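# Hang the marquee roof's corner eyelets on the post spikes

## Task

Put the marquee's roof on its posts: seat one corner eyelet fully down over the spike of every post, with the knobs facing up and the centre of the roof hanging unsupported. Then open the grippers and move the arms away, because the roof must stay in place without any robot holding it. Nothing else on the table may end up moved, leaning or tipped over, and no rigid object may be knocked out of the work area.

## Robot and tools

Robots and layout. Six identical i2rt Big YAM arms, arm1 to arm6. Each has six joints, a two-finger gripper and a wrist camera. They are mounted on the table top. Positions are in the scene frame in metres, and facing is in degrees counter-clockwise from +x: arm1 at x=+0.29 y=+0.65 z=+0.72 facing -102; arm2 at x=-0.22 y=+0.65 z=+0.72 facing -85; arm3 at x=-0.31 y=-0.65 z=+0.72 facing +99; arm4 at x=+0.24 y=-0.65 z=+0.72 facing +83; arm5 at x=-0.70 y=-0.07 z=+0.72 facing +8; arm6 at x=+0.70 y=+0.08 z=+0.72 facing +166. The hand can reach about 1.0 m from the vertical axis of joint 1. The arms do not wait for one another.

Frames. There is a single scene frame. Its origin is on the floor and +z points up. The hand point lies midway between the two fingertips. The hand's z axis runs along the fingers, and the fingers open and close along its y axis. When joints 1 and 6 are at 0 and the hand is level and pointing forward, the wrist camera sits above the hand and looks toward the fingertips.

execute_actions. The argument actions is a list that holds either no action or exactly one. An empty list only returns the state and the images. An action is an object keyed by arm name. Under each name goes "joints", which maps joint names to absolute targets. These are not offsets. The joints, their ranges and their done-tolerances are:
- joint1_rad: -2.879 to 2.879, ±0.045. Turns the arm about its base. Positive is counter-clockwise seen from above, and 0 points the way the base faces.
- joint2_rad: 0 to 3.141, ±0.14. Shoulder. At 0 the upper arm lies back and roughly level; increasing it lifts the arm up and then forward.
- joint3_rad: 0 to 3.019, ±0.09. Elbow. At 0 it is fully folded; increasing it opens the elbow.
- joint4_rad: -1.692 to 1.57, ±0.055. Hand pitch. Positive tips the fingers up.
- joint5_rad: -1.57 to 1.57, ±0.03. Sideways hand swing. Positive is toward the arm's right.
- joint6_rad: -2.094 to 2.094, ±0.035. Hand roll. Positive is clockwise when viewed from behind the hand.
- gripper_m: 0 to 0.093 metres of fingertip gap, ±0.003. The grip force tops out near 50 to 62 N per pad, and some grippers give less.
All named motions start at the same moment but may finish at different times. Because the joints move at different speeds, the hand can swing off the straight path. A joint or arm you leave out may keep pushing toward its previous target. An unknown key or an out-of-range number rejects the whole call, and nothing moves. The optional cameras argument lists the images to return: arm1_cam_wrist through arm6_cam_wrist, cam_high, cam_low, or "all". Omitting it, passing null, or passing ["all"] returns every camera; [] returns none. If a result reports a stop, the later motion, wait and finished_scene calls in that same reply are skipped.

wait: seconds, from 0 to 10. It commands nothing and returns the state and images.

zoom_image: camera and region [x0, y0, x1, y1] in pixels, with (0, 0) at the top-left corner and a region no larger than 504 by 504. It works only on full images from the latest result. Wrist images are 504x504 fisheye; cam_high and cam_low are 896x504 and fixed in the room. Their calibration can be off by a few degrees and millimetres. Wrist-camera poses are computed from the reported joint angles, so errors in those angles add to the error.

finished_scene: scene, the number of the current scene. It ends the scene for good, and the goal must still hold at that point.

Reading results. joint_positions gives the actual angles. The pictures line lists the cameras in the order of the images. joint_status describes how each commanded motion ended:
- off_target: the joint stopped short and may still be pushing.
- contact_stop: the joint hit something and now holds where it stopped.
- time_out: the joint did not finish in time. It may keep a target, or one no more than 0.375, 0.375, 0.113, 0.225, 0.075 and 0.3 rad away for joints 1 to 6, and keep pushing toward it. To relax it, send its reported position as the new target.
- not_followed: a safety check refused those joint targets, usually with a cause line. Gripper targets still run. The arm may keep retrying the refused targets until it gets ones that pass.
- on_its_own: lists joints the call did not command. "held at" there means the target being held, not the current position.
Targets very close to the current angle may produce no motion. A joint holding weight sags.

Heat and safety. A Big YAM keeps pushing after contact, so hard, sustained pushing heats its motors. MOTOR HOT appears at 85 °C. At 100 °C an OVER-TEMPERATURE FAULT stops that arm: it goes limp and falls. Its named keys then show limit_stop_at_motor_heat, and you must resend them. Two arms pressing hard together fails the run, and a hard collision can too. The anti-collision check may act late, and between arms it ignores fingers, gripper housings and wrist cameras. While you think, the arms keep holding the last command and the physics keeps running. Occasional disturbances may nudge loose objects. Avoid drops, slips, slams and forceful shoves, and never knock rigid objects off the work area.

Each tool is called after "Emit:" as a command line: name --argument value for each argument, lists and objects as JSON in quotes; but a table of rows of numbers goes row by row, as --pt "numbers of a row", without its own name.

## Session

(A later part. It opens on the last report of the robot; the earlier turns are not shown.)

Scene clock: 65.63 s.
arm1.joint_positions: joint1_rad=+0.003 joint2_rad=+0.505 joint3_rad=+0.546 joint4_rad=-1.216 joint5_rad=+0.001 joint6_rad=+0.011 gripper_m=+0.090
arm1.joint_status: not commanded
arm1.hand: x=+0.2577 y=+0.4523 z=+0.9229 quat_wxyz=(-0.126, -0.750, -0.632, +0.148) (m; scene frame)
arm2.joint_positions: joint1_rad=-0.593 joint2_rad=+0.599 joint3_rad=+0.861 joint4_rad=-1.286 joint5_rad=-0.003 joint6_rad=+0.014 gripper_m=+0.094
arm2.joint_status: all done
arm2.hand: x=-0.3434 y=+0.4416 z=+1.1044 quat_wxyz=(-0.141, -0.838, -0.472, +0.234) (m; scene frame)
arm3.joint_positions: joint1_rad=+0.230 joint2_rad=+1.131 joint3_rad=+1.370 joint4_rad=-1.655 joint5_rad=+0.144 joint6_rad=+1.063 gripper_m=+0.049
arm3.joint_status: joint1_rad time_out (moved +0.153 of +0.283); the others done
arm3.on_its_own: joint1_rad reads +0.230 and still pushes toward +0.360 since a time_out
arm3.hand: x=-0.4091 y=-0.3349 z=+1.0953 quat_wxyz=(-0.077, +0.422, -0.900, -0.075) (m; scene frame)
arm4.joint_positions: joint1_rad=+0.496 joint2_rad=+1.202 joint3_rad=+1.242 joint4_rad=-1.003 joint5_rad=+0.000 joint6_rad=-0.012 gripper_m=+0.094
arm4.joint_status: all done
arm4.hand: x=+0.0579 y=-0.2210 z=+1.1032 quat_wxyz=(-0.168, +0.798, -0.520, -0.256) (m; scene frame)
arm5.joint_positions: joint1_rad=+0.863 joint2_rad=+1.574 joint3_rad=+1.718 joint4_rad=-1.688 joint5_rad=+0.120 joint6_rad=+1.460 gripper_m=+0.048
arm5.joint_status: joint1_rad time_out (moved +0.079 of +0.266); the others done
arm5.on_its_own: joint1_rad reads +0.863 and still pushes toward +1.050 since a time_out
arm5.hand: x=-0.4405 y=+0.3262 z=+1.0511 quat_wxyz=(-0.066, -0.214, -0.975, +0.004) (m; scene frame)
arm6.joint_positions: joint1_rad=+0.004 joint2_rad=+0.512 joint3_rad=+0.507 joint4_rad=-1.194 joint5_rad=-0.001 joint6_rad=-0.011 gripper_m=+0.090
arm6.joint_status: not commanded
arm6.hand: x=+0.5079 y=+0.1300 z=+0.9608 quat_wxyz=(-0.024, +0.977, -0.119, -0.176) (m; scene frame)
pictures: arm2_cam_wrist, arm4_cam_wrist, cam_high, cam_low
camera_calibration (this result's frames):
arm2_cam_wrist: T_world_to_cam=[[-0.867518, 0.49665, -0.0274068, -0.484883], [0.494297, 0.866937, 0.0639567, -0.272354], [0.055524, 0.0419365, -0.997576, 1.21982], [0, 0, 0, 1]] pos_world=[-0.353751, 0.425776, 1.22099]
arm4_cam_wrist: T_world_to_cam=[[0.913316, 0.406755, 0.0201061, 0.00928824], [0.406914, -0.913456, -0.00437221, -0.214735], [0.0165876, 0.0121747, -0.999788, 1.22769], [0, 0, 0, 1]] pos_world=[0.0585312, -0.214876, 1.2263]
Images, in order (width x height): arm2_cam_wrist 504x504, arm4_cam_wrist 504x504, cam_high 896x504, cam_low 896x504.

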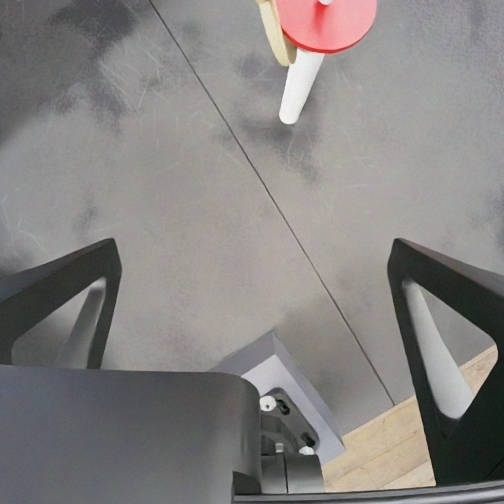

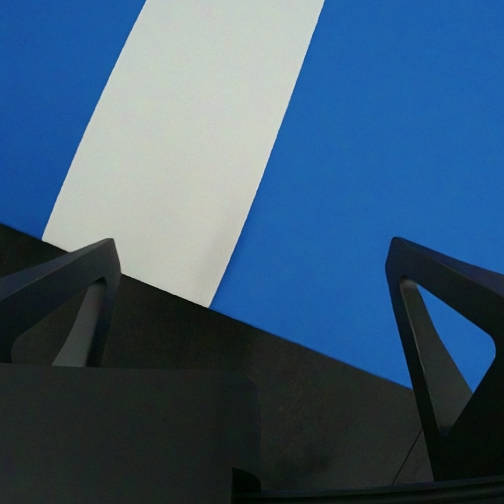

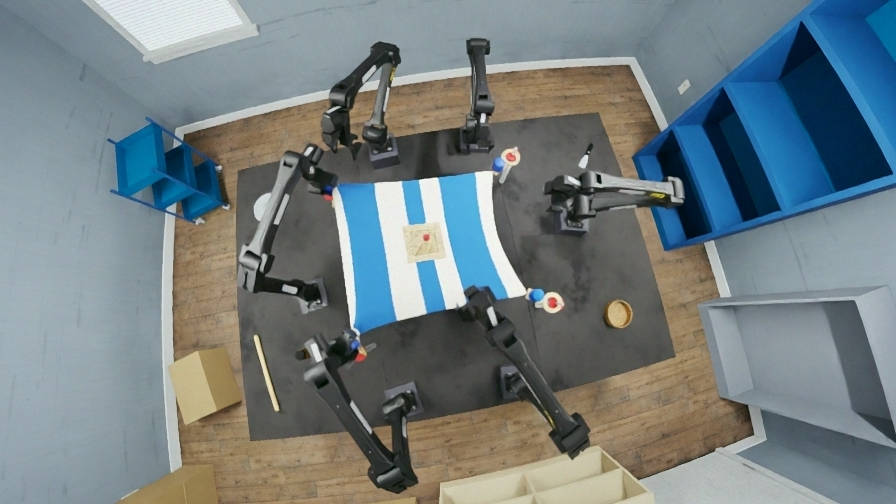

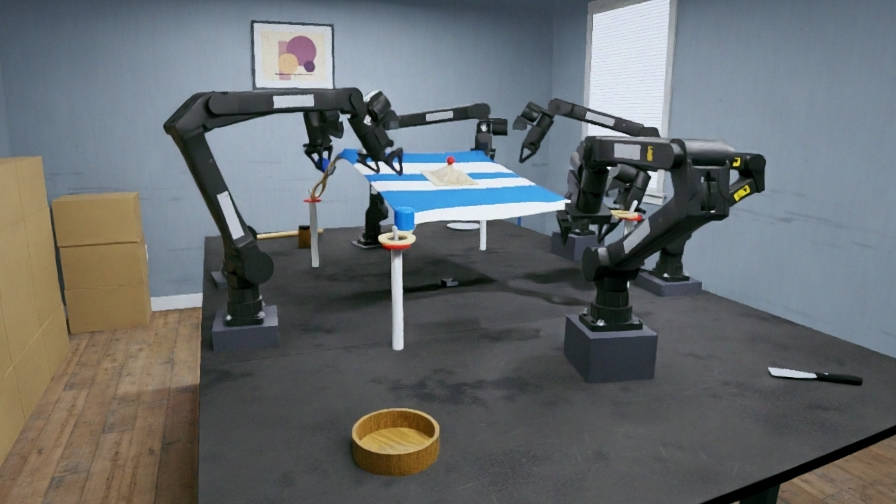

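Emit:
execute_actions --actions '[{"arm5":{"joints":{"joint1_rad":0.6,"joint5_rad":0}},"arm3":{"joints":{"joint1_rad":0.2,"joint2_rad":1.1,"joint3_rad":1.5}},"arm4":{"joints":{"joint1_rad":-0.5,"joint2_rad":0.5,"joint3_rad":0.5,"joint4_rad":-1.2}},"arm2":{"joints":{"joint1_rad":-0.3,"joint2_rad":0.5,"joint3_rad":0.5}}}]' --cameras '[]'

Emit:
execute_actions --actions '[{"arm3":{"joints":{"joint1_rad":0.36,"joint2_rad":1.03,"joint5_rad":0}}}]' --cameras '["cam_low","cam_high"]'

Emit:
zoom_image --camera "cam_low" --region '[250,110,400,230]'

Scene clock: 84.70 s.
arm1.joint_positions: joint1_rad=+0.003 joint2_rad=+0.505 joint3_rad=+0.546 joint4_rad=-1.216 joint5_rad=+0.001 joint6_rad=+0.011 gripper_m=+0.090
arm1.joint_status: not commanded
arm1.hand: x=+0.2577 y=+0.4523 z=+0.9229 quat_wxyz=(-0.126, -0.750, -0.632, +0.148) (m; scene frame)
arm2.joint_positions: joint1_rad=-0.308 joint2_rad=+0.501 joint3_rad=+0.490 joint4_rad=-1.291 joint5_rad=-0.001 joint6_rad=+0.014 gripper_m=+0.094
arm2.joint_status: all done
arm2.hand: x=-0.2613 y=+0.4867 z=+0.9459 quat_wxyz=(-0.087, -0.785, -0.604, +0.107) (m; scene frame)
arm3.joint_positions: joint1_rad=+0.146 joint2_rad=+1.124 joint3_rad=+1.442 joint4_rad=-1.663 joint5_rad=+0.028 joint6_rad=+1.128 gripper_m=+0.049
arm3.joint_status: joint1_rad time_out (moved -0.084 of -0.030); the others done
arm3.on_its_own: joint1_rad reads +0.146 and still pushes toward +0.200 since a time_out
arm3.hand: x=-0.4028 y=-0.3275 z=+1.1249 quat_wxyz=(-0.023, +0.357, -0.927, -0.113) (m; scene frame)
arm4.joint_positions: joint1_rad=-0.489 joint2_rad=+0.509 joint3_rad=+0.506 joint4_rad=-1.192 joint5_rad=+0.001 joint6_rad=-0.012 gripper_m=+0.094
arm4.joint_status: all done
arm4.hand: x=+0.3495 y=-0.4876 z=+0.9199 quat_wxyz=(-0.164, +0.471, -0.862, -0.095) (m; scene frame)
arm5.joint_positions: joint1_rad=+0.592 joint2_rad=+1.599 joint3_rad=+1.718 joint4_rad=-1.688 joint5_rad=+0.003 joint6_rad=+1.410 gripper_m=+0.048
arm5.joint_status: all done
arm5.hand: x=-0.3544 y=+0.2592 z=+1.0394 quat_wxyz=(-0.006, -0.320, -0.948, -0.003) (m; scene frame)
arm6.joint_positions: joint1_rad=+0.004 joint2_rad=+0.512 joint3_rad=+0.507 joint4_rad=-1.194 joint5_rad=-0.001 joint6_rad=-0.011 gripper_m=+0.090
arm6.joint_status: not commanded
arm6.hand: x=+0.5079 y=+0.1300 z=+0.9608 quat_wxyz=(-0.024, +0.977, -0.119, -0.176) (m; scene frame)
pictures: none
No camera images: the call's "cameras" was empty. Leave "cameras" out to get every camera's image.

not run: a stop came earlier in this reply.

Region (250, 110, 400, 230) of cam_low's 896x504 image, scaled by 3.360, with more detail than that image has; it fills the top 403 rows of this view, and the rest is white.

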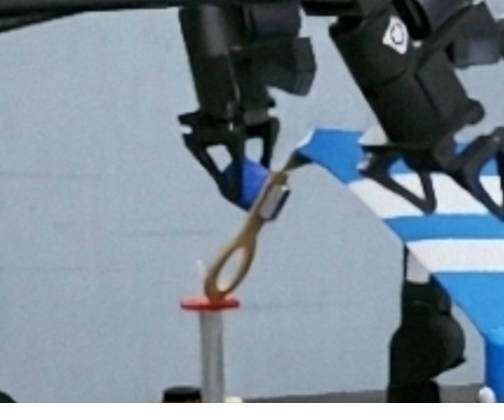

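Emit:
execute_actions --actions '[{"arm3":{"joints":{"joint1_rad":0.36,"joint2_rad":1.03,"joint5_rad":0}}}]' --cameras '["cam_low","cam_high","arm3_cam_wrist"]'

Emit:
zoom_image --camera "cam_low" --region '[250,110,400,230]'

Scene clock: 87.00 s.
arm1.joint_positions: joint1_rad=+0.003 joint2_rad=+0.505 joint3_rad=+0.546 joint4_rad=-1.216 joint5_rad=+0.001 joint6_rad=+0.011 gripper_m=+0.090
arm1.joint_status: not commanded
arm1.hand: x=+0.2577 y=+0.4523 z=+0.9229 quat_wxyz=(-0.126, -0.750, -0.632, +0.148) (m; scene frame)
arm2.joint_positions: joint1_rad=-0.308 joint2_rad=+0.501 joint3_rad=+0.490 joint4_rad=-1.291 joint5_rad=-0.001 joint6_rad=+0.014 gripper_m=+0.094
arm2.joint_status: not commanded
arm2.hand: x=-0.2613 y=+0.4867 z=+0.9459 quat_wxyz=(-0.087, -0.785, -0.604, +0.107) (m; scene frame)
arm3.joint_positions: joint1_rad=+0.300 joint2_rad=+1.043 joint3_rad=+1.444 joint4_rad=-1.679 joint5_rad=+0.042 joint6_rad=+1.162 gripper_m=+0.049
arm3.joint_status: joint1_rad time_out (moved +0.154 of +0.214); joint5_rad time_out (moved +0.014 of -0.028); the others done
arm3.on_its_own: joint1_rad reads +0.300 and still pushes toward +0.360 since a time_out; joint5_rad reads +0.042 and still pushes toward +0.000 since a time_out
arm3.hand: x=-0.4386 y=-0.3670 z=+1.1493 quat_wxyz=(-0.018, +0.409, -0.900, -0.148) (m; scene frame)
arm4.joint_positions: joint1_rad=-0.489 joint2_rad=+0.509 joint3_rad=+0.506 joint4_rad=-1.192 joint5_rad=+0.001 joint6_rad=-0.012 gripper_m=+0.094
arm4.joint_status: not commanded
arm4.hand: x=+0.3495 y=-0.4876 z=+0.9199 quat_wxyz=(-0.164, +0.471, -0.862, -0.095) (m; scene frame)
arm5.joint_positions: joint1_rad=+0.592 joint2_rad=+1.599 joint3_rad=+1.718 joint4_rad=-1.688 joint5_rad=+0.003 joint6_rad=+1.410 gripper_m=+0.048
arm5.joint_status: not commanded
arm5.hand: x=-0.3544 y=+0.2592 z=+1.0394 quat_wxyz=(-0.006, -0.320, -0.948, -0.003) (m; scene frame)
arm6.joint_positions: joint1_rad=+0.004 joint2_rad=+0.512 joint3_rad=+0.507 joint4_rad=-1.194 joint5_rad=-0.001 joint6_rad=-0.011 gripper_m=+0.090
arm6.joint_status: not commanded
arm6.hand: x=+0.5079 y=+0.1300 z=+0.9608 quat_wxyz=(-0.024, +0.977, -0.119, -0.176) (m; scene frame)
pictures: arm3_cam_wrist, cam_high, cam_low
camera_calibration (this result's frames):
arm3_cam_wrist: T_world_to_cam=[[0.742585, -0.622531, -0.247029, 0.377622], [-0.4867, -0.754959, 0.439499, -0.992823], [-0.460099, -0.206136, -0.863607, 0.837139], [0, 0, 0, 1]] pos_world=[-0.378457, -0.341895, 1.25259]
Images, in order (width x height): arm3_cam_wrist 504x504, cam_high 896x504, cam_low 896x504.

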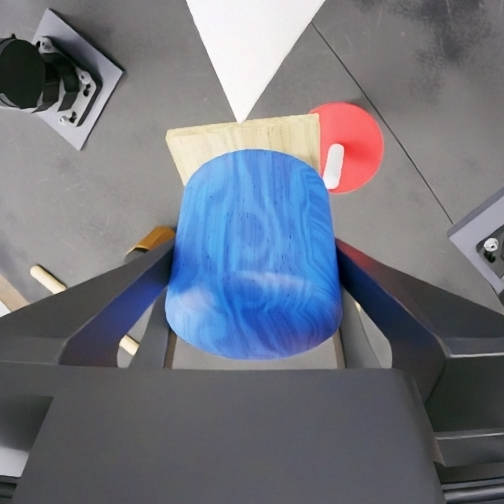

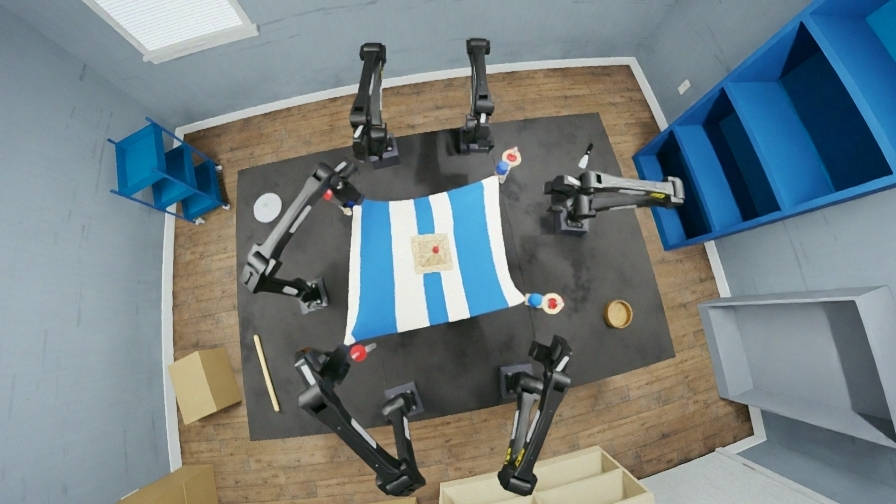

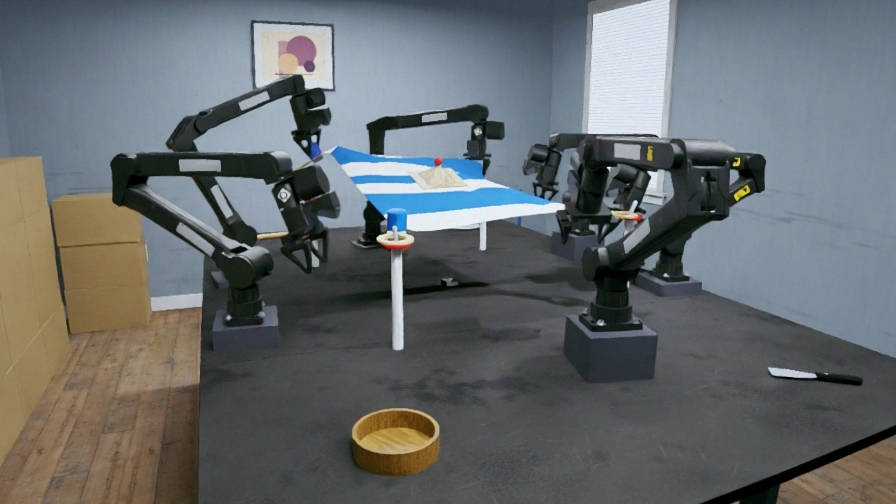

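Region (250, 110, 400, 230) of cam_low's 896x504 image, scaled by 3.360, with more detail than that image has; it fills the top 403 rows of this view, and the rest is white.

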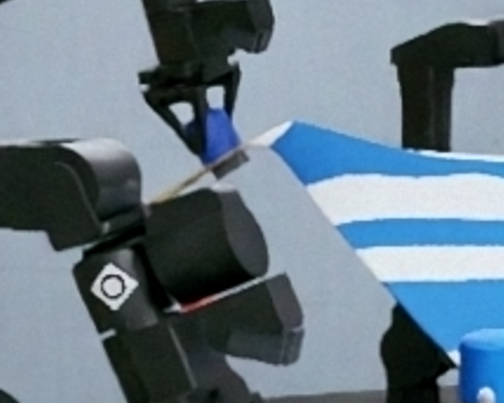

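Emit:
execute_actions --actions '[{"arm3":{"joints":{"joint1_rad":0.05}}}]' --cameras '[]'

Emit:
execute_actions --actions '[{"arm3":{"joints":{"joint3_rad":1.2,"joint4_rad":-1.5}}}]' --cameras '["cam_low","arm3_cam_wrist"]'

Emit:
zoom_image --camera "cam_low" --region '[250,110,400,230]'

Scene clock: 88.50 s.
arm1.joint_positions: joint1_rad=+0.003 joint2_rad=+0.505 joint3_rad=+0.546 joint4_rad=-1.216 joint5_rad=+0.001 joint6_rad=+0.011 gripper_m=+0.090
arm1.joint_status: not commanded
arm1.hand: x=+0.2577 y=+0.4523 z=+0.9229 quat_wxyz=(-0.126, -0.750, -0.632, +0.148) (m; scene frame)
arm2.joint_positions: joint1_rad=-0.308 joint2_rad=+0.501 joint3_rad=+0.490 joint4_rad=-1.291 joint5_rad=-0.001 joint6_rad=+0.014 gripper_m=+0.094
arm2.joint_status: not commanded
arm2.hand: x=-0.2613 y=+0.4867 z=+0.9459 quat_wxyz=(-0.087, -0.785, -0.604, +0.107) (m; scene frame)
arm3.joint_positions: joint1_rad=+0.039 joint2_rad=+1.043 joint3_rad=+1.444 joint4_rad=-1.679 joint5_rad=+0.014 joint6_rad=+1.139 gripper_m=+0.049
arm3.joint_status: all done
arm3.hand: x=-0.3655 y=-0.3442 z=+1.1492 quat_wxyz=(-0.025, +0.301, -0.942, -0.146) (m; scene frame)
arm4.joint_positions: joint1_rad=-0.489 joint2_rad=+0.509 joint3_rad=+0.506 joint4_rad=-1.192 joint5_rad=+0.001 joint6_rad=-0.012 gripper_m=+0.094
arm4.joint_status: not commanded
arm4.hand: x=+0.3495 y=-0.4876 z=+0.9199 quat_wxyz=(-0.164, +0.471, -0.862, -0.095) (m; scene frame)
arm5.joint_positions: joint1_rad=+0.592 joint2_rad=+1.599 joint3_rad=+1.718 joint4_rad=-1.688 joint5_rad=+0.003 joint6_rad=+1.410 gripper_m=+0.048
arm5.joint_status: not commanded
arm5.hand: x=-0.3544 y=+0.2592 z=+1.0394 quat_wxyz=(-0.006, -0.320, -0.948, -0.003) (m; scene frame)
arm6.joint_positions: joint1_rad=+0.004 joint2_rad=+0.512 joint3_rad=+0.507 joint4_rad=-1.194 joint5_rad=-0.001 joint6_rad=-0.011 gripper_m=+0.090
arm6.joint_status: not commanded
arm6.hand: x=+0.5079 y=+0.1300 z=+0.9608 quat_wxyz=(-0.024, +0.977, -0.119, -0.176) (m; scene frame)
pictures: none
No camera images: the call's "cameras" was empty. Leave "cameras" out to get every camera's image.

Scene clock: 89.53 s.
arm1.joint_positions: joint1_rad=+0.003 joint2_rad=+0.505 joint3_rad=+0.546 joint4_rad=-1.216 joint5_rad=+0.001 joint6_rad=+0.011 gripper_m=+0.090
arm1.joint_status: not commanded
arm1.hand: x=+0.2577 y=+0.4523 z=+0.9229 quat_wxyz=(-0.126, -0.750, -0.632, +0.148) (m; scene frame)
arm2.joint_positions: joint1_rad=-0.308 joint2_rad=+0.501 joint3_rad=+0.490 joint4_rad=-1.291 joint5_rad=-0.001 joint6_rad=+0.014 gripper_m=+0.094
arm2.joint_status: not commanded
arm2.hand: x=-0.2613 y=+0.4867 z=+0.9459 quat_wxyz=(-0.087, -0.785, -0.604, +0.107) (m; scene frame)
arm3.joint_positions: joint1_rad=+0.039 joint2_rad=+1.042 joint3_rad=+1.204 joint4_rad=-1.506 joint5_rad=+0.006 joint6_rad=+1.136 gripper_m=+0.049
arm3.joint_status: all done
arm3.hand: x=-0.3687 y=-0.3351 z=+1.0575 quat_wxyz=(-0.017, +0.304, -0.946, -0.114) (m; scene frame)
arm4.joint_positions: joint1_rad=-0.489 joint2_rad=+0.509 joint3_rad=+0.506 joint4_rad=-1.192 joint5_rad=+0.001 joint6_rad=-0.012 gripper_m=+0.094
arm4.joint_status: not commanded
arm4.hand: x=+0.3495 y=-0.4876 z=+0.9199 quat_wxyz=(-0.164, +0.471, -0.862, -0.095) (m; scene frame)
arm5.joint_positions: joint1_rad=+0.592 joint2_rad=+1.599 joint3_rad=+1.718 joint4_rad=-1.688 joint5_rad=+0.003 joint6_rad=+1.409 gripper_m=+0.048
arm5.joint_status: not commanded
arm5.hand: x=-0.3544 y=+0.2592 z=+1.0394 quat_wxyz=(-0.006, -0.319, -0.948, -0.003) (m; scene frame)
arm6.joint_positions: joint1_rad=+0.004 joint2_rad=+0.512 joint3_rad=+0.507 joint4_rad=-1.194 joint5_rad=-0.001 joint6_rad=-0.011 gripper_m=+0.090
arm6.joint_status: not commanded
arm6.hand: x=+0.5079 y=+0.1300 z=+0.9608 quat_wxyz=(-0.024, +0.977, -0.119, -0.176) (m; scene frame)
pictures: arm3_cam_wrist, cam_low
camera_calibration (this result's frames):
arm3_cam_wrist: T_world_to_cam=[[0.580439, -0.789232, -0.200506, 0.157949], [-0.636951, -0.59345, 0.492048, -0.951217], [-0.50733, -0.157891, -0.847164, 0.777989], [0, 0, 0, 1]] pos_world=[-0.302861, -0.317003, 1.1588]
Images, in order (width x height): arm3_cam_wrist 504x504, cam_low 896x504.

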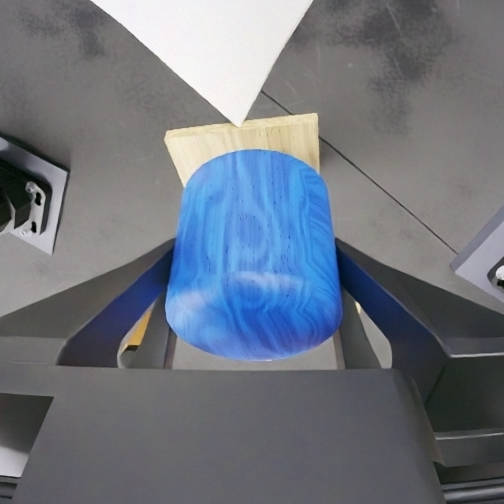

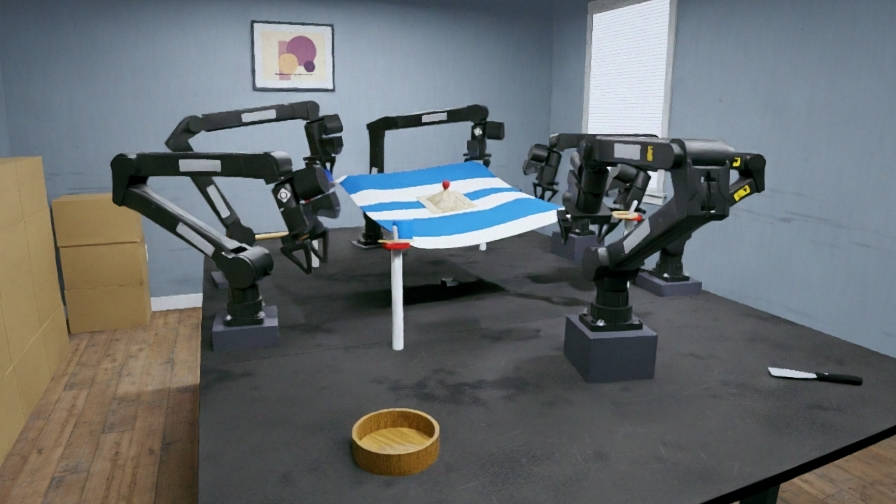

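Region (250, 110, 400, 230) of cam_low's 896x504 image, scaled by 3.360, with more detail than that image has; it fills the top 403 rows of this view, and the rest is white.

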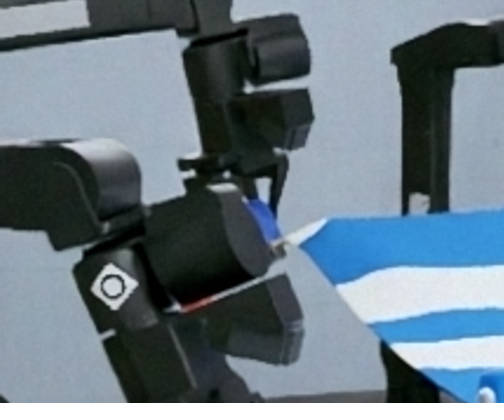

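Emit:
execute_actions --actions '[{"arm3":{"joints":{"joint2_rad":1.08,"joint3_rad":1.05,"joint4_rad":-1.45}},"arm4":{"joints":{"joint1_rad":-1.6}}}]' --cameras '["cam_low","cam_high"]'

Emit:
zoom_image --camera "cam_low" --region '[250,130,400,250]'

Scene clock: 91.33 s.
arm1.joint_positions: joint1_rad=+0.003 joint2_rad=+0.505 joint3_rad=+0.546 joint4_rad=-1.216 joint5_rad=+0.001 joint6_rad=+0.011 gripper_m=+0.090
arm1.joint_status: not commanded
arm1.hand: x=+0.2577 y=+0.4523 z=+0.9229 quat_wxyz=(-0.126, -0.750, -0.632, +0.148) (m; scene frame)
arm2.joint_positions: joint1_rad=-0.308 joint2_rad=+0.501 joint3_rad=+0.490 joint4_rad=-1.291 joint5_rad=-0.001 joint6_rad=+0.014 gripper_m=+0.094
arm2.joint_status: not commanded
arm2.hand: x=-0.2613 y=+0.4867 z=+0.9459 quat_wxyz=(-0.087, -0.785, -0.604, +0.107) (m; scene frame)
arm3.joint_positions: joint1_rad=+0.039 joint2_rad=+1.064 joint3_rad=+1.099 joint4_rad=-1.441 joint5_rad=+0.008 joint6_rad=+1.133 gripper_m=+0.049
arm3.joint_status: all done
arm3.hand: x=-0.3679 y=-0.3368 z=+1.0093 quat_wxyz=(-0.015, +0.307, -0.948, -0.084) (m; scene frame)
arm4.joint_positions: joint1_rad=-1.589 joint2_rad=+0.509 joint3_rad=+0.506 joint4_rad=-1.192 joint5_rad=+0.000 joint6_rad=-0.012 gripper_m=+0.094
arm4.joint_status: all done
arm4.hand: x=+0.4367 y=-0.6734 z=+0.9169 quat_wxyz=(-0.181, -0.048, -0.982, +0.006) (m; scene frame)
arm5.joint_positions: joint1_rad=+0.592 joint2_rad=+1.599 joint3_rad=+1.718 joint4_rad=-1.688 joint5_rad=+0.003 joint6_rad=+1.409 gripper_m=+0.048
arm5.joint_status: not commanded
arm5.hand: x=-0.3544 y=+0.2592 z=+1.0394 quat_wxyz=(-0.006, -0.319, -0.948, -0.003) (m; scene frame)
arm6.joint_positions: joint1_rad=+0.004 joint2_rad=+0.512 joint3_rad=+0.507 joint4_rad=-1.194 joint5_rad=-0.001 joint6_rad=-0.011 gripper_m=+0.090
arm6.joint_status: not commanded
arm6.hand: x=+0.5079 y=+0.1300 z=+0.9608 quat_wxyz=(-0.024, +0.977, -0.119, -0.176) (m; scene frame)
pictures: cam_high, cam_low
Images, in order (width x height): cam_high 896x504, cam_low 896x504.

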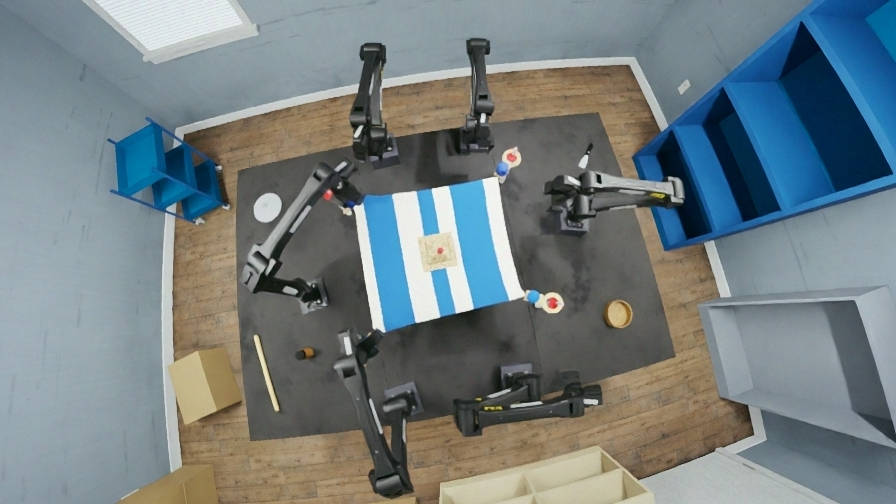

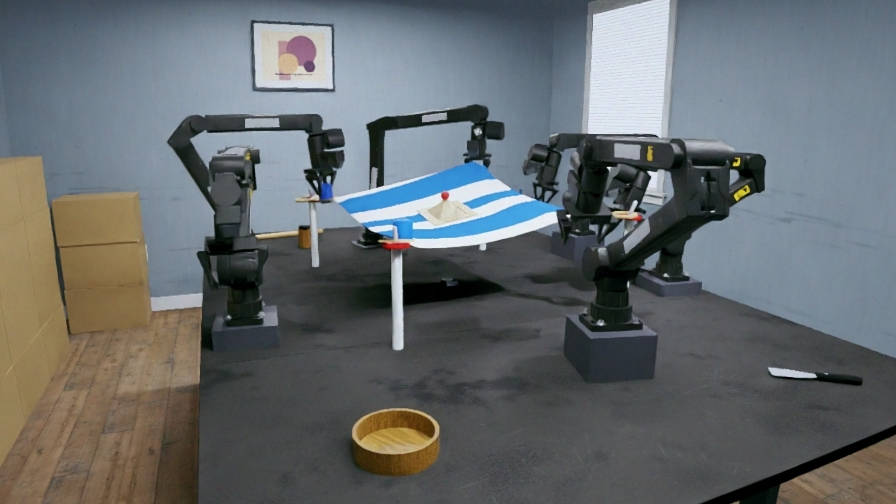

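Region (250, 130, 400, 250) of cam_low's 896x504 image, scaled by 3.360, with more detail than that image has; it fills the top 403 rows of this view, and the rest is white.

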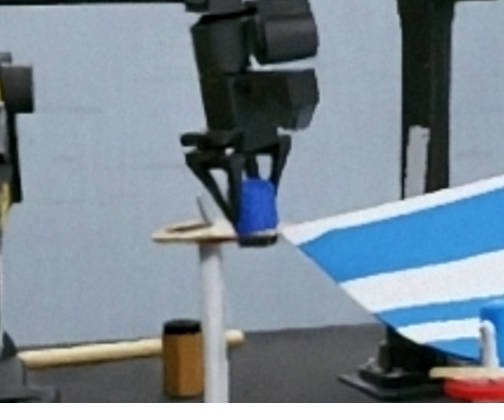

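Emit:
execute_actions --actions '[{"arm3":{"joints":{"gripper_m":0.09}},"arm5":{"joints":{"joint2_rad":1.5,"joint3_rad":1.9}}}]' --cameras '[]'

Emit:
execute_actions --actions '[{"arm3":{"joints":{"joint2_rad":0.5,"joint3_rad":0.9,"joint4_rad":-1.3}},"arm5":{"joints":{"joint1_rad":0.95}}}]' --cameras '["cam_low","cam_high","arm5_cam_wrist"]'

Scene clock: 92.77 s.
arm1.joint_positions: joint1_rad=+0.003 joint2_rad=+0.505 joint3_rad=+0.546 joint4_rad=-1.216 joint5_rad=+0.001 joint6_rad=+0.011 gripper_m=+0.090
arm1.joint_status: not commanded
arm1.hand: x=+0.2577 y=+0.4523 z=+0.9229 quat_wxyz=(-0.126, -0.750, -0.632, +0.148) (m; scene frame)
arm2.joint_positions: joint1_rad=-0.308 joint2_rad=+0.501 joint3_rad=+0.490 joint4_rad=-1.291 joint5_rad=-0.001 joint6_rad=+0.014 gripper_m=+0.094
arm2.joint_status: not commanded
arm2.hand: x=-0.2613 y=+0.4867 z=+0.9459 quat_wxyz=(-0.087, -0.785, -0.604, +0.107) (m; scene frame)
arm3.joint_positions: joint1_rad=+0.039 joint2_rad=+1.072 joint3_rad=+1.061 joint4_rad=-1.441 joint5_rad=+0.004 joint6_rad=+1.133 gripper_m=+0.090
arm3.joint_status: all done
arm3.hand: x=-0.3673 y=-0.3449 z=+0.9908 quat_wxyz=(-0.009, +0.307, -0.950, -0.061) (m; scene frame)
arm4.joint_positions: joint1_rad=-1.589 joint2_rad=+0.509 joint3_rad=+0.506 joint4_rad=-1.192 joint5_rad=+0.000 joint6_rad=-0.012 gripper_m=+0.094
arm4.joint_status: not commanded
arm4.hand: x=+0.4367 y=-0.6734 z=+0.9169 quat_wxyz=(-0.181, -0.048, -0.982, +0.006) (m; scene frame)
arm5.joint_positions: joint1_rad=+0.592 joint2_rad=+1.507 joint3_rad=+1.842 joint4_rad=-1.688 joint5_rad=+0.003 joint6_rad=+1.409 gripper_m=+0.048
arm5.joint_status: all done
arm5.hand: x=-0.3559 y=+0.2584 z=+1.1308 quat_wxyz=(-0.057, -0.317, -0.942, -0.098) (m; scene frame)
arm6.joint_positions: joint1_rad=+0.004 joint2_rad=+0.512 joint3_rad=+0.507 joint4_rad=-1.194 joint5_rad=-0.001 joint6_rad=-0.011 gripper_m=+0.090
arm6.joint_status: not commanded
arm6.hand: x=+0.5079 y=+0.1300 z=+0.9608 quat_wxyz=(-0.024, +0.977, -0.119, -0.176) (m; scene frame)
pictures: none
No camera images: the call's "cameras" was empty. Leave "cameras" out to get every camera's image.

Scene clock: 95.07 s.
arm1.joint_positions: joint1_rad=+0.003 joint2_rad=+0.505 joint3_rad=+0.546 joint4_rad=-1.216 joint5_rad=+0.001 joint6_rad=+0.011 gripper_m=+0.090
arm1.joint_status: not commanded
arm1.hand: x=+0.2577 y=+0.4523 z=+0.9229 quat_wxyz=(-0.126, -0.750, -0.632, +0.148) (m; scene frame)
arm2.joint_positions: joint1_rad=-0.308 joint2_rad=+0.501 joint3_rad=+0.490 joint4_rad=-1.291 joint5_rad=-0.001 joint6_rad=+0.014 gripper_m=+0.094
arm2.joint_status: not commanded
arm2.hand: x=-0.2613 y=+0.4867 z=+0.9459 quat_wxyz=(-0.087, -0.785, -0.604, +0.107) (m; scene frame)
arm3.joint_positions: joint1_rad=+0.040 joint2_rad=+0.494 joint3_rad=+0.911 joint4_rad=-1.312 joint5_rad=+0.002 joint6_rad=+1.133 gripper_m=+0.090
arm3.joint_status: all done
arm3.hand: x=-0.3512 y=-0.4315 z=+1.0761 quat_wxyz=(-0.042, +0.290, -0.897, -0.331) (m; scene frame)
arm4.joint_positions: joint1_rad=-1.589 joint2_rad=+0.509 joint3_rad=+0.506 joint4_rad=-1.192 joint5_rad=+0.000 joint6_rad=-0.012 gripper_m=+0.094
arm4.joint_status: not commanded
arm4.hand: x=+0.4367 y=-0.6734 z=+0.9169 quat_wxyz=(-0.181, -0.048, -0.982, +0.006) (m; scene frame)
arm5.joint_positions: joint1_rad=+0.885 joint2_rad=+1.510 joint3_rad=+1.842 joint4_rad=-1.688 joint5_rad=+0.033 joint6_rad=+1.446 gripper_m=+0.048
arm5.joint_status: joint1_rad time_out (moved +0.293 of +0.358)
arm5.on_its_own: joint1_rad reads +0.885 and still pushes toward +0.950 since a time_out
arm5.hand: x=-0.4610 y=+0.3430 z=+1.1287 quat_wxyz=(-0.055, -0.196, -0.974, -0.099) (m; scene frame)
arm6.joint_positions: joint1_rad=+0.004 joint2_rad=+0.512 joint3_rad=+0.507 joint4_rad=-1.194 joint5_rad=-0.001 joint6_rad=-0.011 gripper_m=+0.090
arm6.joint_status: not commanded
arm6.hand: x=+0.5079 y=+0.1300 z=+0.9608 quat_wxyz=(-0.024, +0.977, -0.119, -0.176) (m; scene frame)
pictures: arm5_cam_wrist, cam_high, cam_low
camera_calibration (this result's frames):
arm5_cam_wrist: T_world_to_cam=[[-0.358478, -0.909418, -0.210836, 0.386946], [-0.832466, 0.209197, 0.513067, -1.03002], [-0.422486, 0.359437, -0.832052, 0.746966], [0, 0, 0, 1]] pos_world=[-0.403165, 0.298886, 1.23157]
Images, in order (width x height): arm5_cam_wrist 504x504, cam_high 896x504, cam_low 896x504.

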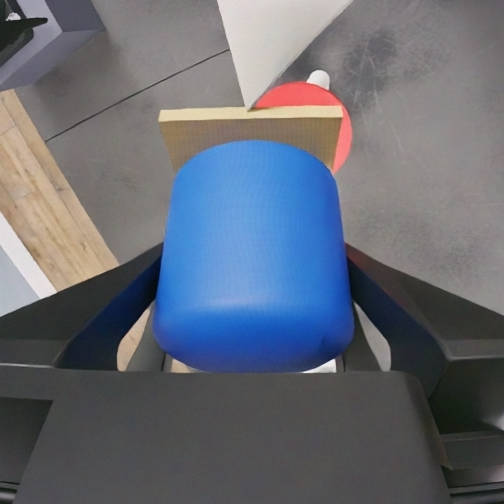

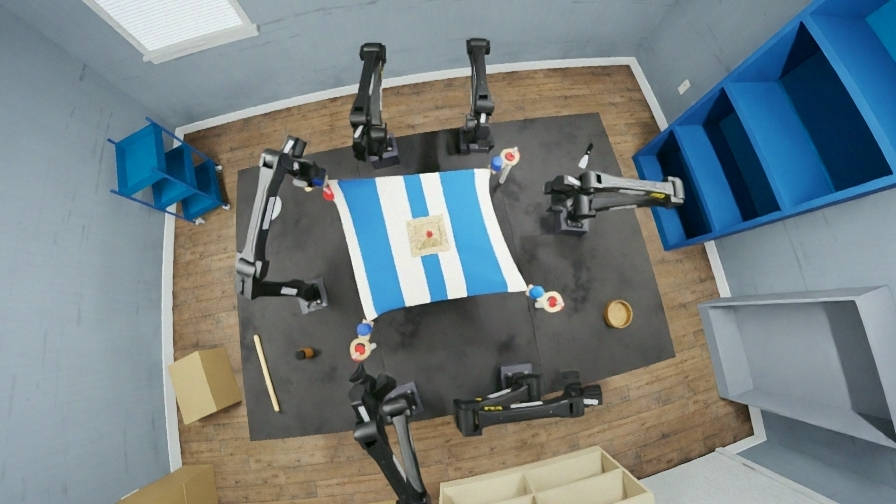

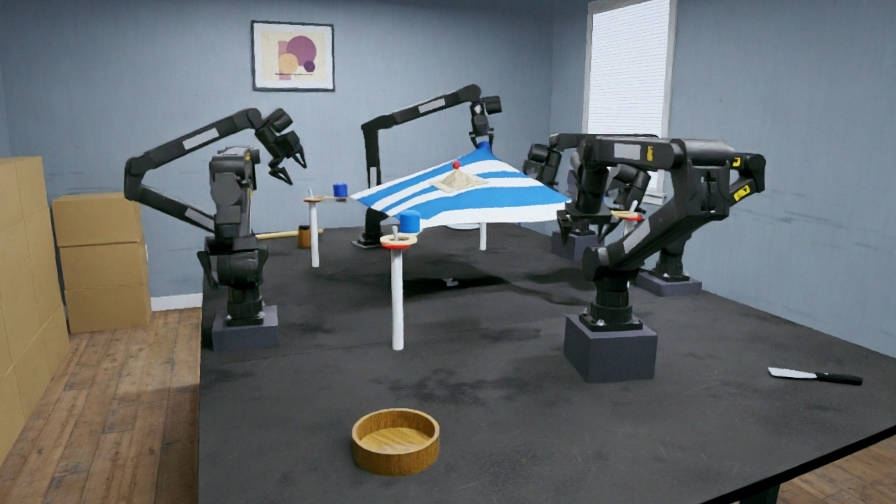

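Emit:
execute_actions --actions '[{"arm5":{"joints":{"joint1_rad":0.80,"joint5_rad":0}}}]' --cameras '[]'

Emit:
execute_actions --actions '[{"arm5":{"joints":{"joint3_rad":1.62}}}]' --cameras '["cam_low","cam_high"]'

Emit:
zoom_image --camera "cam_high" --region '[270,130,400,250]'

Scene clock: 96.37 s.
arm1.joint_positions: joint1_rad=+0.003 joint2_rad=+0.505 joint3_rad=+0.546 joint4_rad=-1.216 joint5_rad=+0.001 joint6_rad=+0.011 gripper_m=+0.090
arm1.joint_status: not commanded
arm1.hand: x=+0.2577 y=+0.4523 z=+0.9229 quat_wxyz=(-0.126, -0.750, -0.632, +0.148) (m; scene frame)
arm2.joint_positions: joint1_rad=-0.308 joint2_rad=+0.501 joint3_rad=+0.490 joint4_rad=-1.291 joint5_rad=-0.001 joint6_rad=+0.014 gripper_m=+0.094
arm2.joint_status: not commanded
arm2.hand: x=-0.2613 y=+0.4867 z=+0.9459 quat_wxyz=(-0.087, -0.785, -0.604, +0.107) (m; scene frame)
arm3.joint_positions: joint1_rad=+0.040 joint2_rad=+0.494 joint3_rad=+0.911 joint4_rad=-1.312 joint5_rad=+0.002 joint6_rad=+1.133 gripper_m=+0.090
arm3.joint_status: not commanded
arm3.hand: x=-0.3512 y=-0.4315 z=+1.0761 quat_wxyz=(-0.042, +0.290, -0.897, -0.331) (m; scene frame)
arm4.joint_positions: joint1_rad=-1.589 joint2_rad=+0.509 joint3_rad=+0.506 joint4_rad=-1.192 joint5_rad=+0.000 joint6_rad=-0.012 gripper_m=+0.094
arm4.joint_status: not commanded
arm4.hand: x=+0.4367 y=-0.6734 z=+0.9169 quat_wxyz=(-0.181, -0.048, -0.982, +0.006) (m; scene frame)
arm5.joint_positions: joint1_rad=+0.756 joint2_rad=+1.510 joint3_rad=+1.842 joint4_rad=-1.688 joint5_rad=+0.018 joint6_rad=+1.431 gripper_m=+0.048
arm5.joint_status: all done
arm5.hand: x=-0.4119 y=+0.3099 z=+1.1291 quat_wxyz=(-0.054, -0.250, -0.962, -0.098) (m; scene frame)
arm6.joint_positions: joint1_rad=+0.004 joint2_rad=+0.512 joint3_rad=+0.507 joint4_rad=-1.194 joint5_rad=-0.001 joint6_rad=-0.011 gripper_m=+0.090
arm6.joint_status: not commanded
arm6.hand: x=+0.5079 y=+0.1300 z=+0.9608 quat_wxyz=(-0.024, +0.977, -0.119, -0.176) (m; scene frame)
pictures: none
No camera images: the call's "cameras" was empty. Leave "cameras" out to get every camera's image.

Scene clock: 97.40 s.
arm1.joint_positions: joint1_rad=+0.003 joint2_rad=+0.505 joint3_rad=+0.546 joint4_rad=-1.216 joint5_rad=+0.001 joint6_rad=+0.011 gripper_m=+0.090
arm1.joint_status: not commanded
arm1.hand: x=+0.2577 y=+0.4523 z=+0.9229 quat_wxyz=(-0.126, -0.750, -0.632, +0.148) (m; scene frame)
arm2.joint_positions: joint1_rad=-0.308 joint2_rad=+0.501 joint3_rad=+0.490 joint4_rad=-1.291 joint5_rad=-0.001 joint6_rad=+0.014 gripper_m=+0.094
arm2.joint_status: not commanded
arm2.hand: x=-0.2613 y=+0.4867 z=+0.9459 quat_wxyz=(-0.087, -0.785, -0.604, +0.107) (m; scene frame)
arm3.joint_positions: joint1_rad=+0.040 joint2_rad=+0.494 joint3_rad=+0.911 joint4_rad=-1.312 joint5_rad=+0.002 joint6_rad=+1.133 gripper_m=+0.090
arm3.joint_status: not commanded
arm3.hand: x=-0.3512 y=-0.4315 z=+1.0761 quat_wxyz=(-0.042, +0.290, -0.897, -0.331) (m; scene frame)
arm4.joint_positions: joint1_rad=-1.589 joint2_rad=+0.509 joint3_rad=+0.506 joint4_rad=-1.192 joint5_rad=+0.000 joint6_rad=-0.012 gripper_m=+0.094
arm4.joint_status: not commanded
arm4.hand: x=+0.4367 y=-0.6734 z=+0.9169 quat_wxyz=(-0.181, -0.048, -0.982, +0.006) (m; scene frame)
arm5.joint_positions: joint1_rad=+0.762 joint2_rad=+1.493 joint3_rad=+1.646 joint4_rad=-1.677 joint5_rad=+0.007 joint6_rad=+1.423 gripper_m=+0.048
arm5.joint_status: all done
arm5.hand: x=-0.4333 y=+0.2881 z=+1.0579 quat_wxyz=(-0.017, -0.244, -0.969, -0.023) (m; scene frame)
arm6.joint_positions: joint1_rad=+0.004 joint2_rad=+0.512 joint3_rad=+0.507 joint4_rad=-1.194 joint5_rad=-0.001 joint6_rad=-0.011 gripper_m=+0.090
arm6.joint_status: not commanded
arm6.hand: x=+0.5079 y=+0.1300 z=+0.9608 quat_wxyz=(-0.024, +0.977, -0.119, -0.176) (m; scene frame)
pictures: cam_high, cam_low
Images, in order (width x height): cam_high 896x504, cam_low 896x504.

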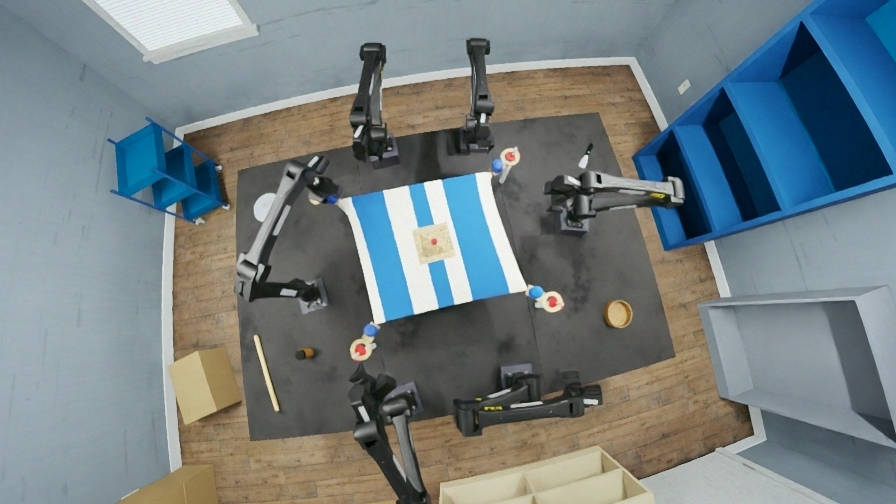

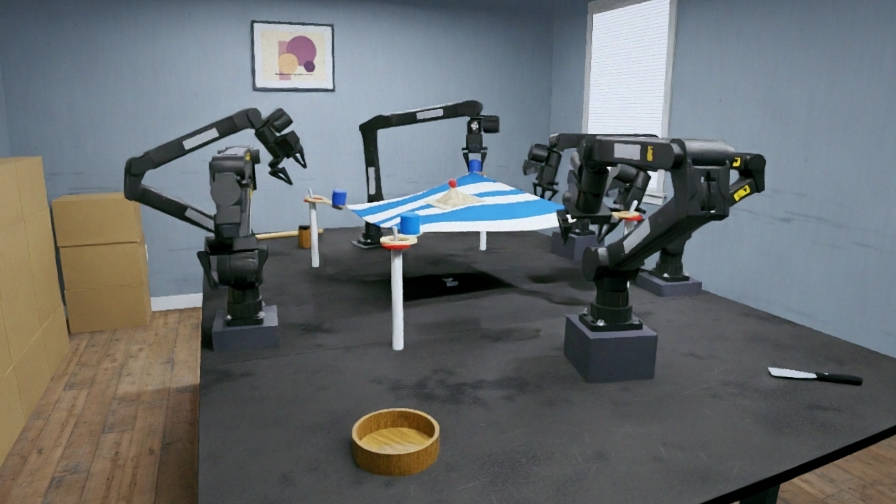

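Region (270, 130, 400, 250) of cam_high's 896x504 image, scaled by 3.877, with more detail than that image has; it fills the top 465 rows of this view, and the rest is white.

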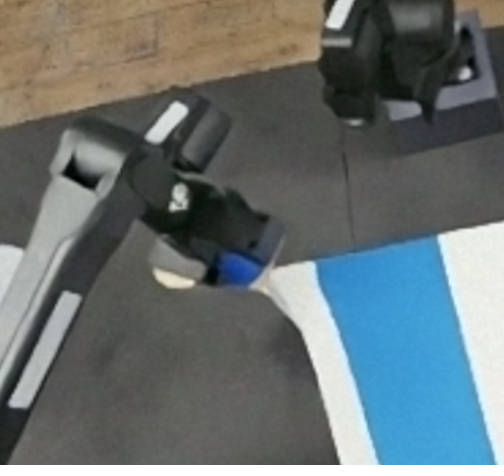

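Emit:
execute_actions --actions '[{"arm5":{"joints":{"joint1_rad":0.83,"joint2_rad":1.62,"joint3_rad":1.79}}}]' --cameras '["cam_high","arm5_cam_wrist"]'

Emit:
zoom_image --camera "cam_high" --region '[270,130,400,250]'

Scene clock: 98.67 s.
arm1.joint_positions: joint1_rad=+0.003 joint2_rad=+0.505 joint3_rad=+0.546 joint4_rad=-1.216 joint5_rad=+0.001 joint6_rad=+0.011 gripper_m=+0.090
arm1.joint_status: not commanded
arm1.hand: x=+0.2577 y=+0.4523 z=+0.9229 quat_wxyz=(-0.126, -0.750, -0.632, +0.148) (m; scene frame)
arm2.joint_positions: joint1_rad=-0.308 joint2_rad=+0.501 joint3_rad=+0.490 joint4_rad=-1.291 joint5_rad=-0.001 joint6_rad=+0.014 gripper_m=+0.094
arm2.joint_status: not commanded
arm2.hand: x=-0.2613 y=+0.4867 z=+0.9459 quat_wxyz=(-0.087, -0.785, -0.604, +0.107) (m; scene frame)
arm3.joint_positions: joint1_rad=+0.040 joint2_rad=+0.494 joint3_rad=+0.911 joint4_rad=-1.312 joint5_rad=+0.002 joint6_rad=+1.133 gripper_m=+0.090
arm3.joint_status: not commanded
arm3.hand: x=-0.3512 y=-0.4315 z=+1.0761 quat_wxyz=(-0.042, +0.290, -0.897, -0.331) (m; scene frame)
arm4.joint_positions: joint1_rad=-1.589 joint2_rad=+0.509 joint3_rad=+0.506 joint4_rad=-1.192 joint5_rad=+0.000 joint6_rad=-0.012 gripper_m=+0.094
arm4.joint_status: not commanded
arm4.hand: x=+0.4367 y=-0.6734 z=+0.9169 quat_wxyz=(-0.181, -0.048, -0.982, +0.006) (m; scene frame)
arm5.joint_positions: joint1_rad=+0.788 joint2_rad=+1.621 joint3_rad=+1.743 joint4_rad=-1.688 joint5_rad=+0.031 joint6_rad=+1.415 gripper_m=+0.048
arm5.joint_status: all done
arm5.hand: x=-0.4163 y=+0.3253 z=+1.0381 quat_wxyz=(-0.020, -0.228, -0.974, +0.001) (m; scene frame)
arm6.joint_positions: joint1_rad=+0.004 joint2_rad=+0.512 joint3_rad=+0.507 joint4_rad=-1.194 joint5_rad=-0.001 joint6_rad=-0.011 gripper_m=+0.090
arm6.joint_status: not commanded
arm6.hand: x=+0.5079 y=+0.1300 z=+0.9608 quat_wxyz=(-0.024, +0.977, -0.119, -0.176) (m; scene frame)
pictures: arm5_cam_wrist, cam_high
camera_calibration (this result's frames):
arm5_cam_wrist: T_world_to_cam=[[-0.43145, -0.902127, -0.0041959, 0.12049], [-0.753371, 0.35774, 0.551774, -0.998247], [-0.496269, 0.241224, -0.833983, 0.706533], [0, 0, 0, 1]] pos_world=[-0.349435, 0.295377, 1.14055]
Images, in order (width x height): arm5_cam_wrist 504x504, cam_high 896x504.

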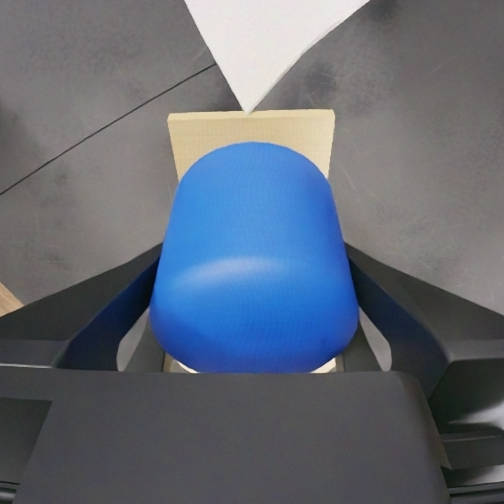

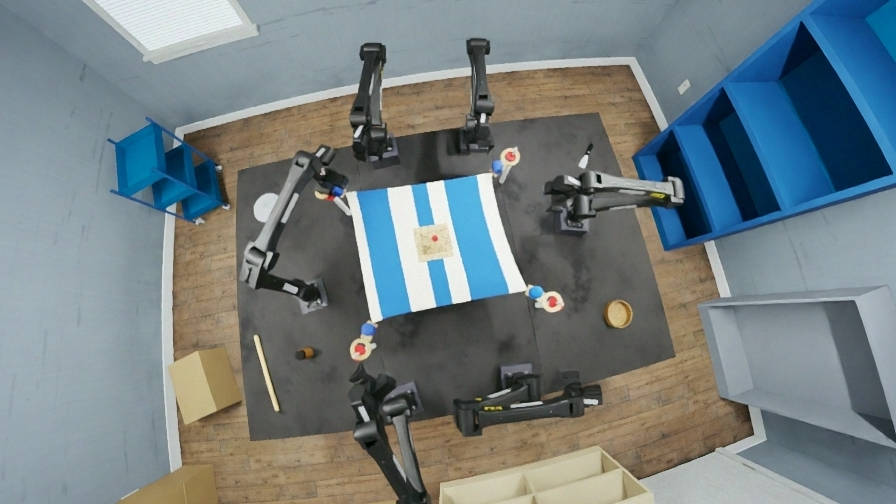

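Region (270, 130, 400, 250) of cam_high's 896x504 image, scaled by 3.877, with more detail than that image has; it fills the top 465 rows of this view, and the rest is white.

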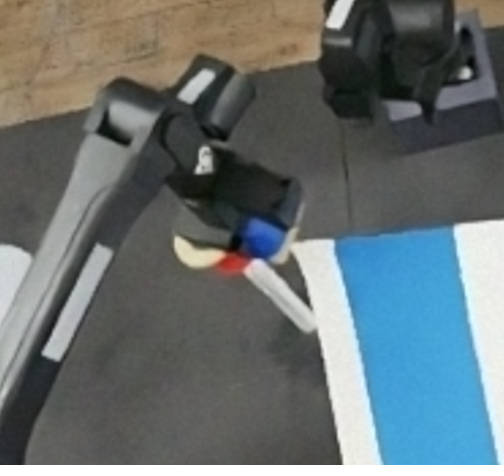

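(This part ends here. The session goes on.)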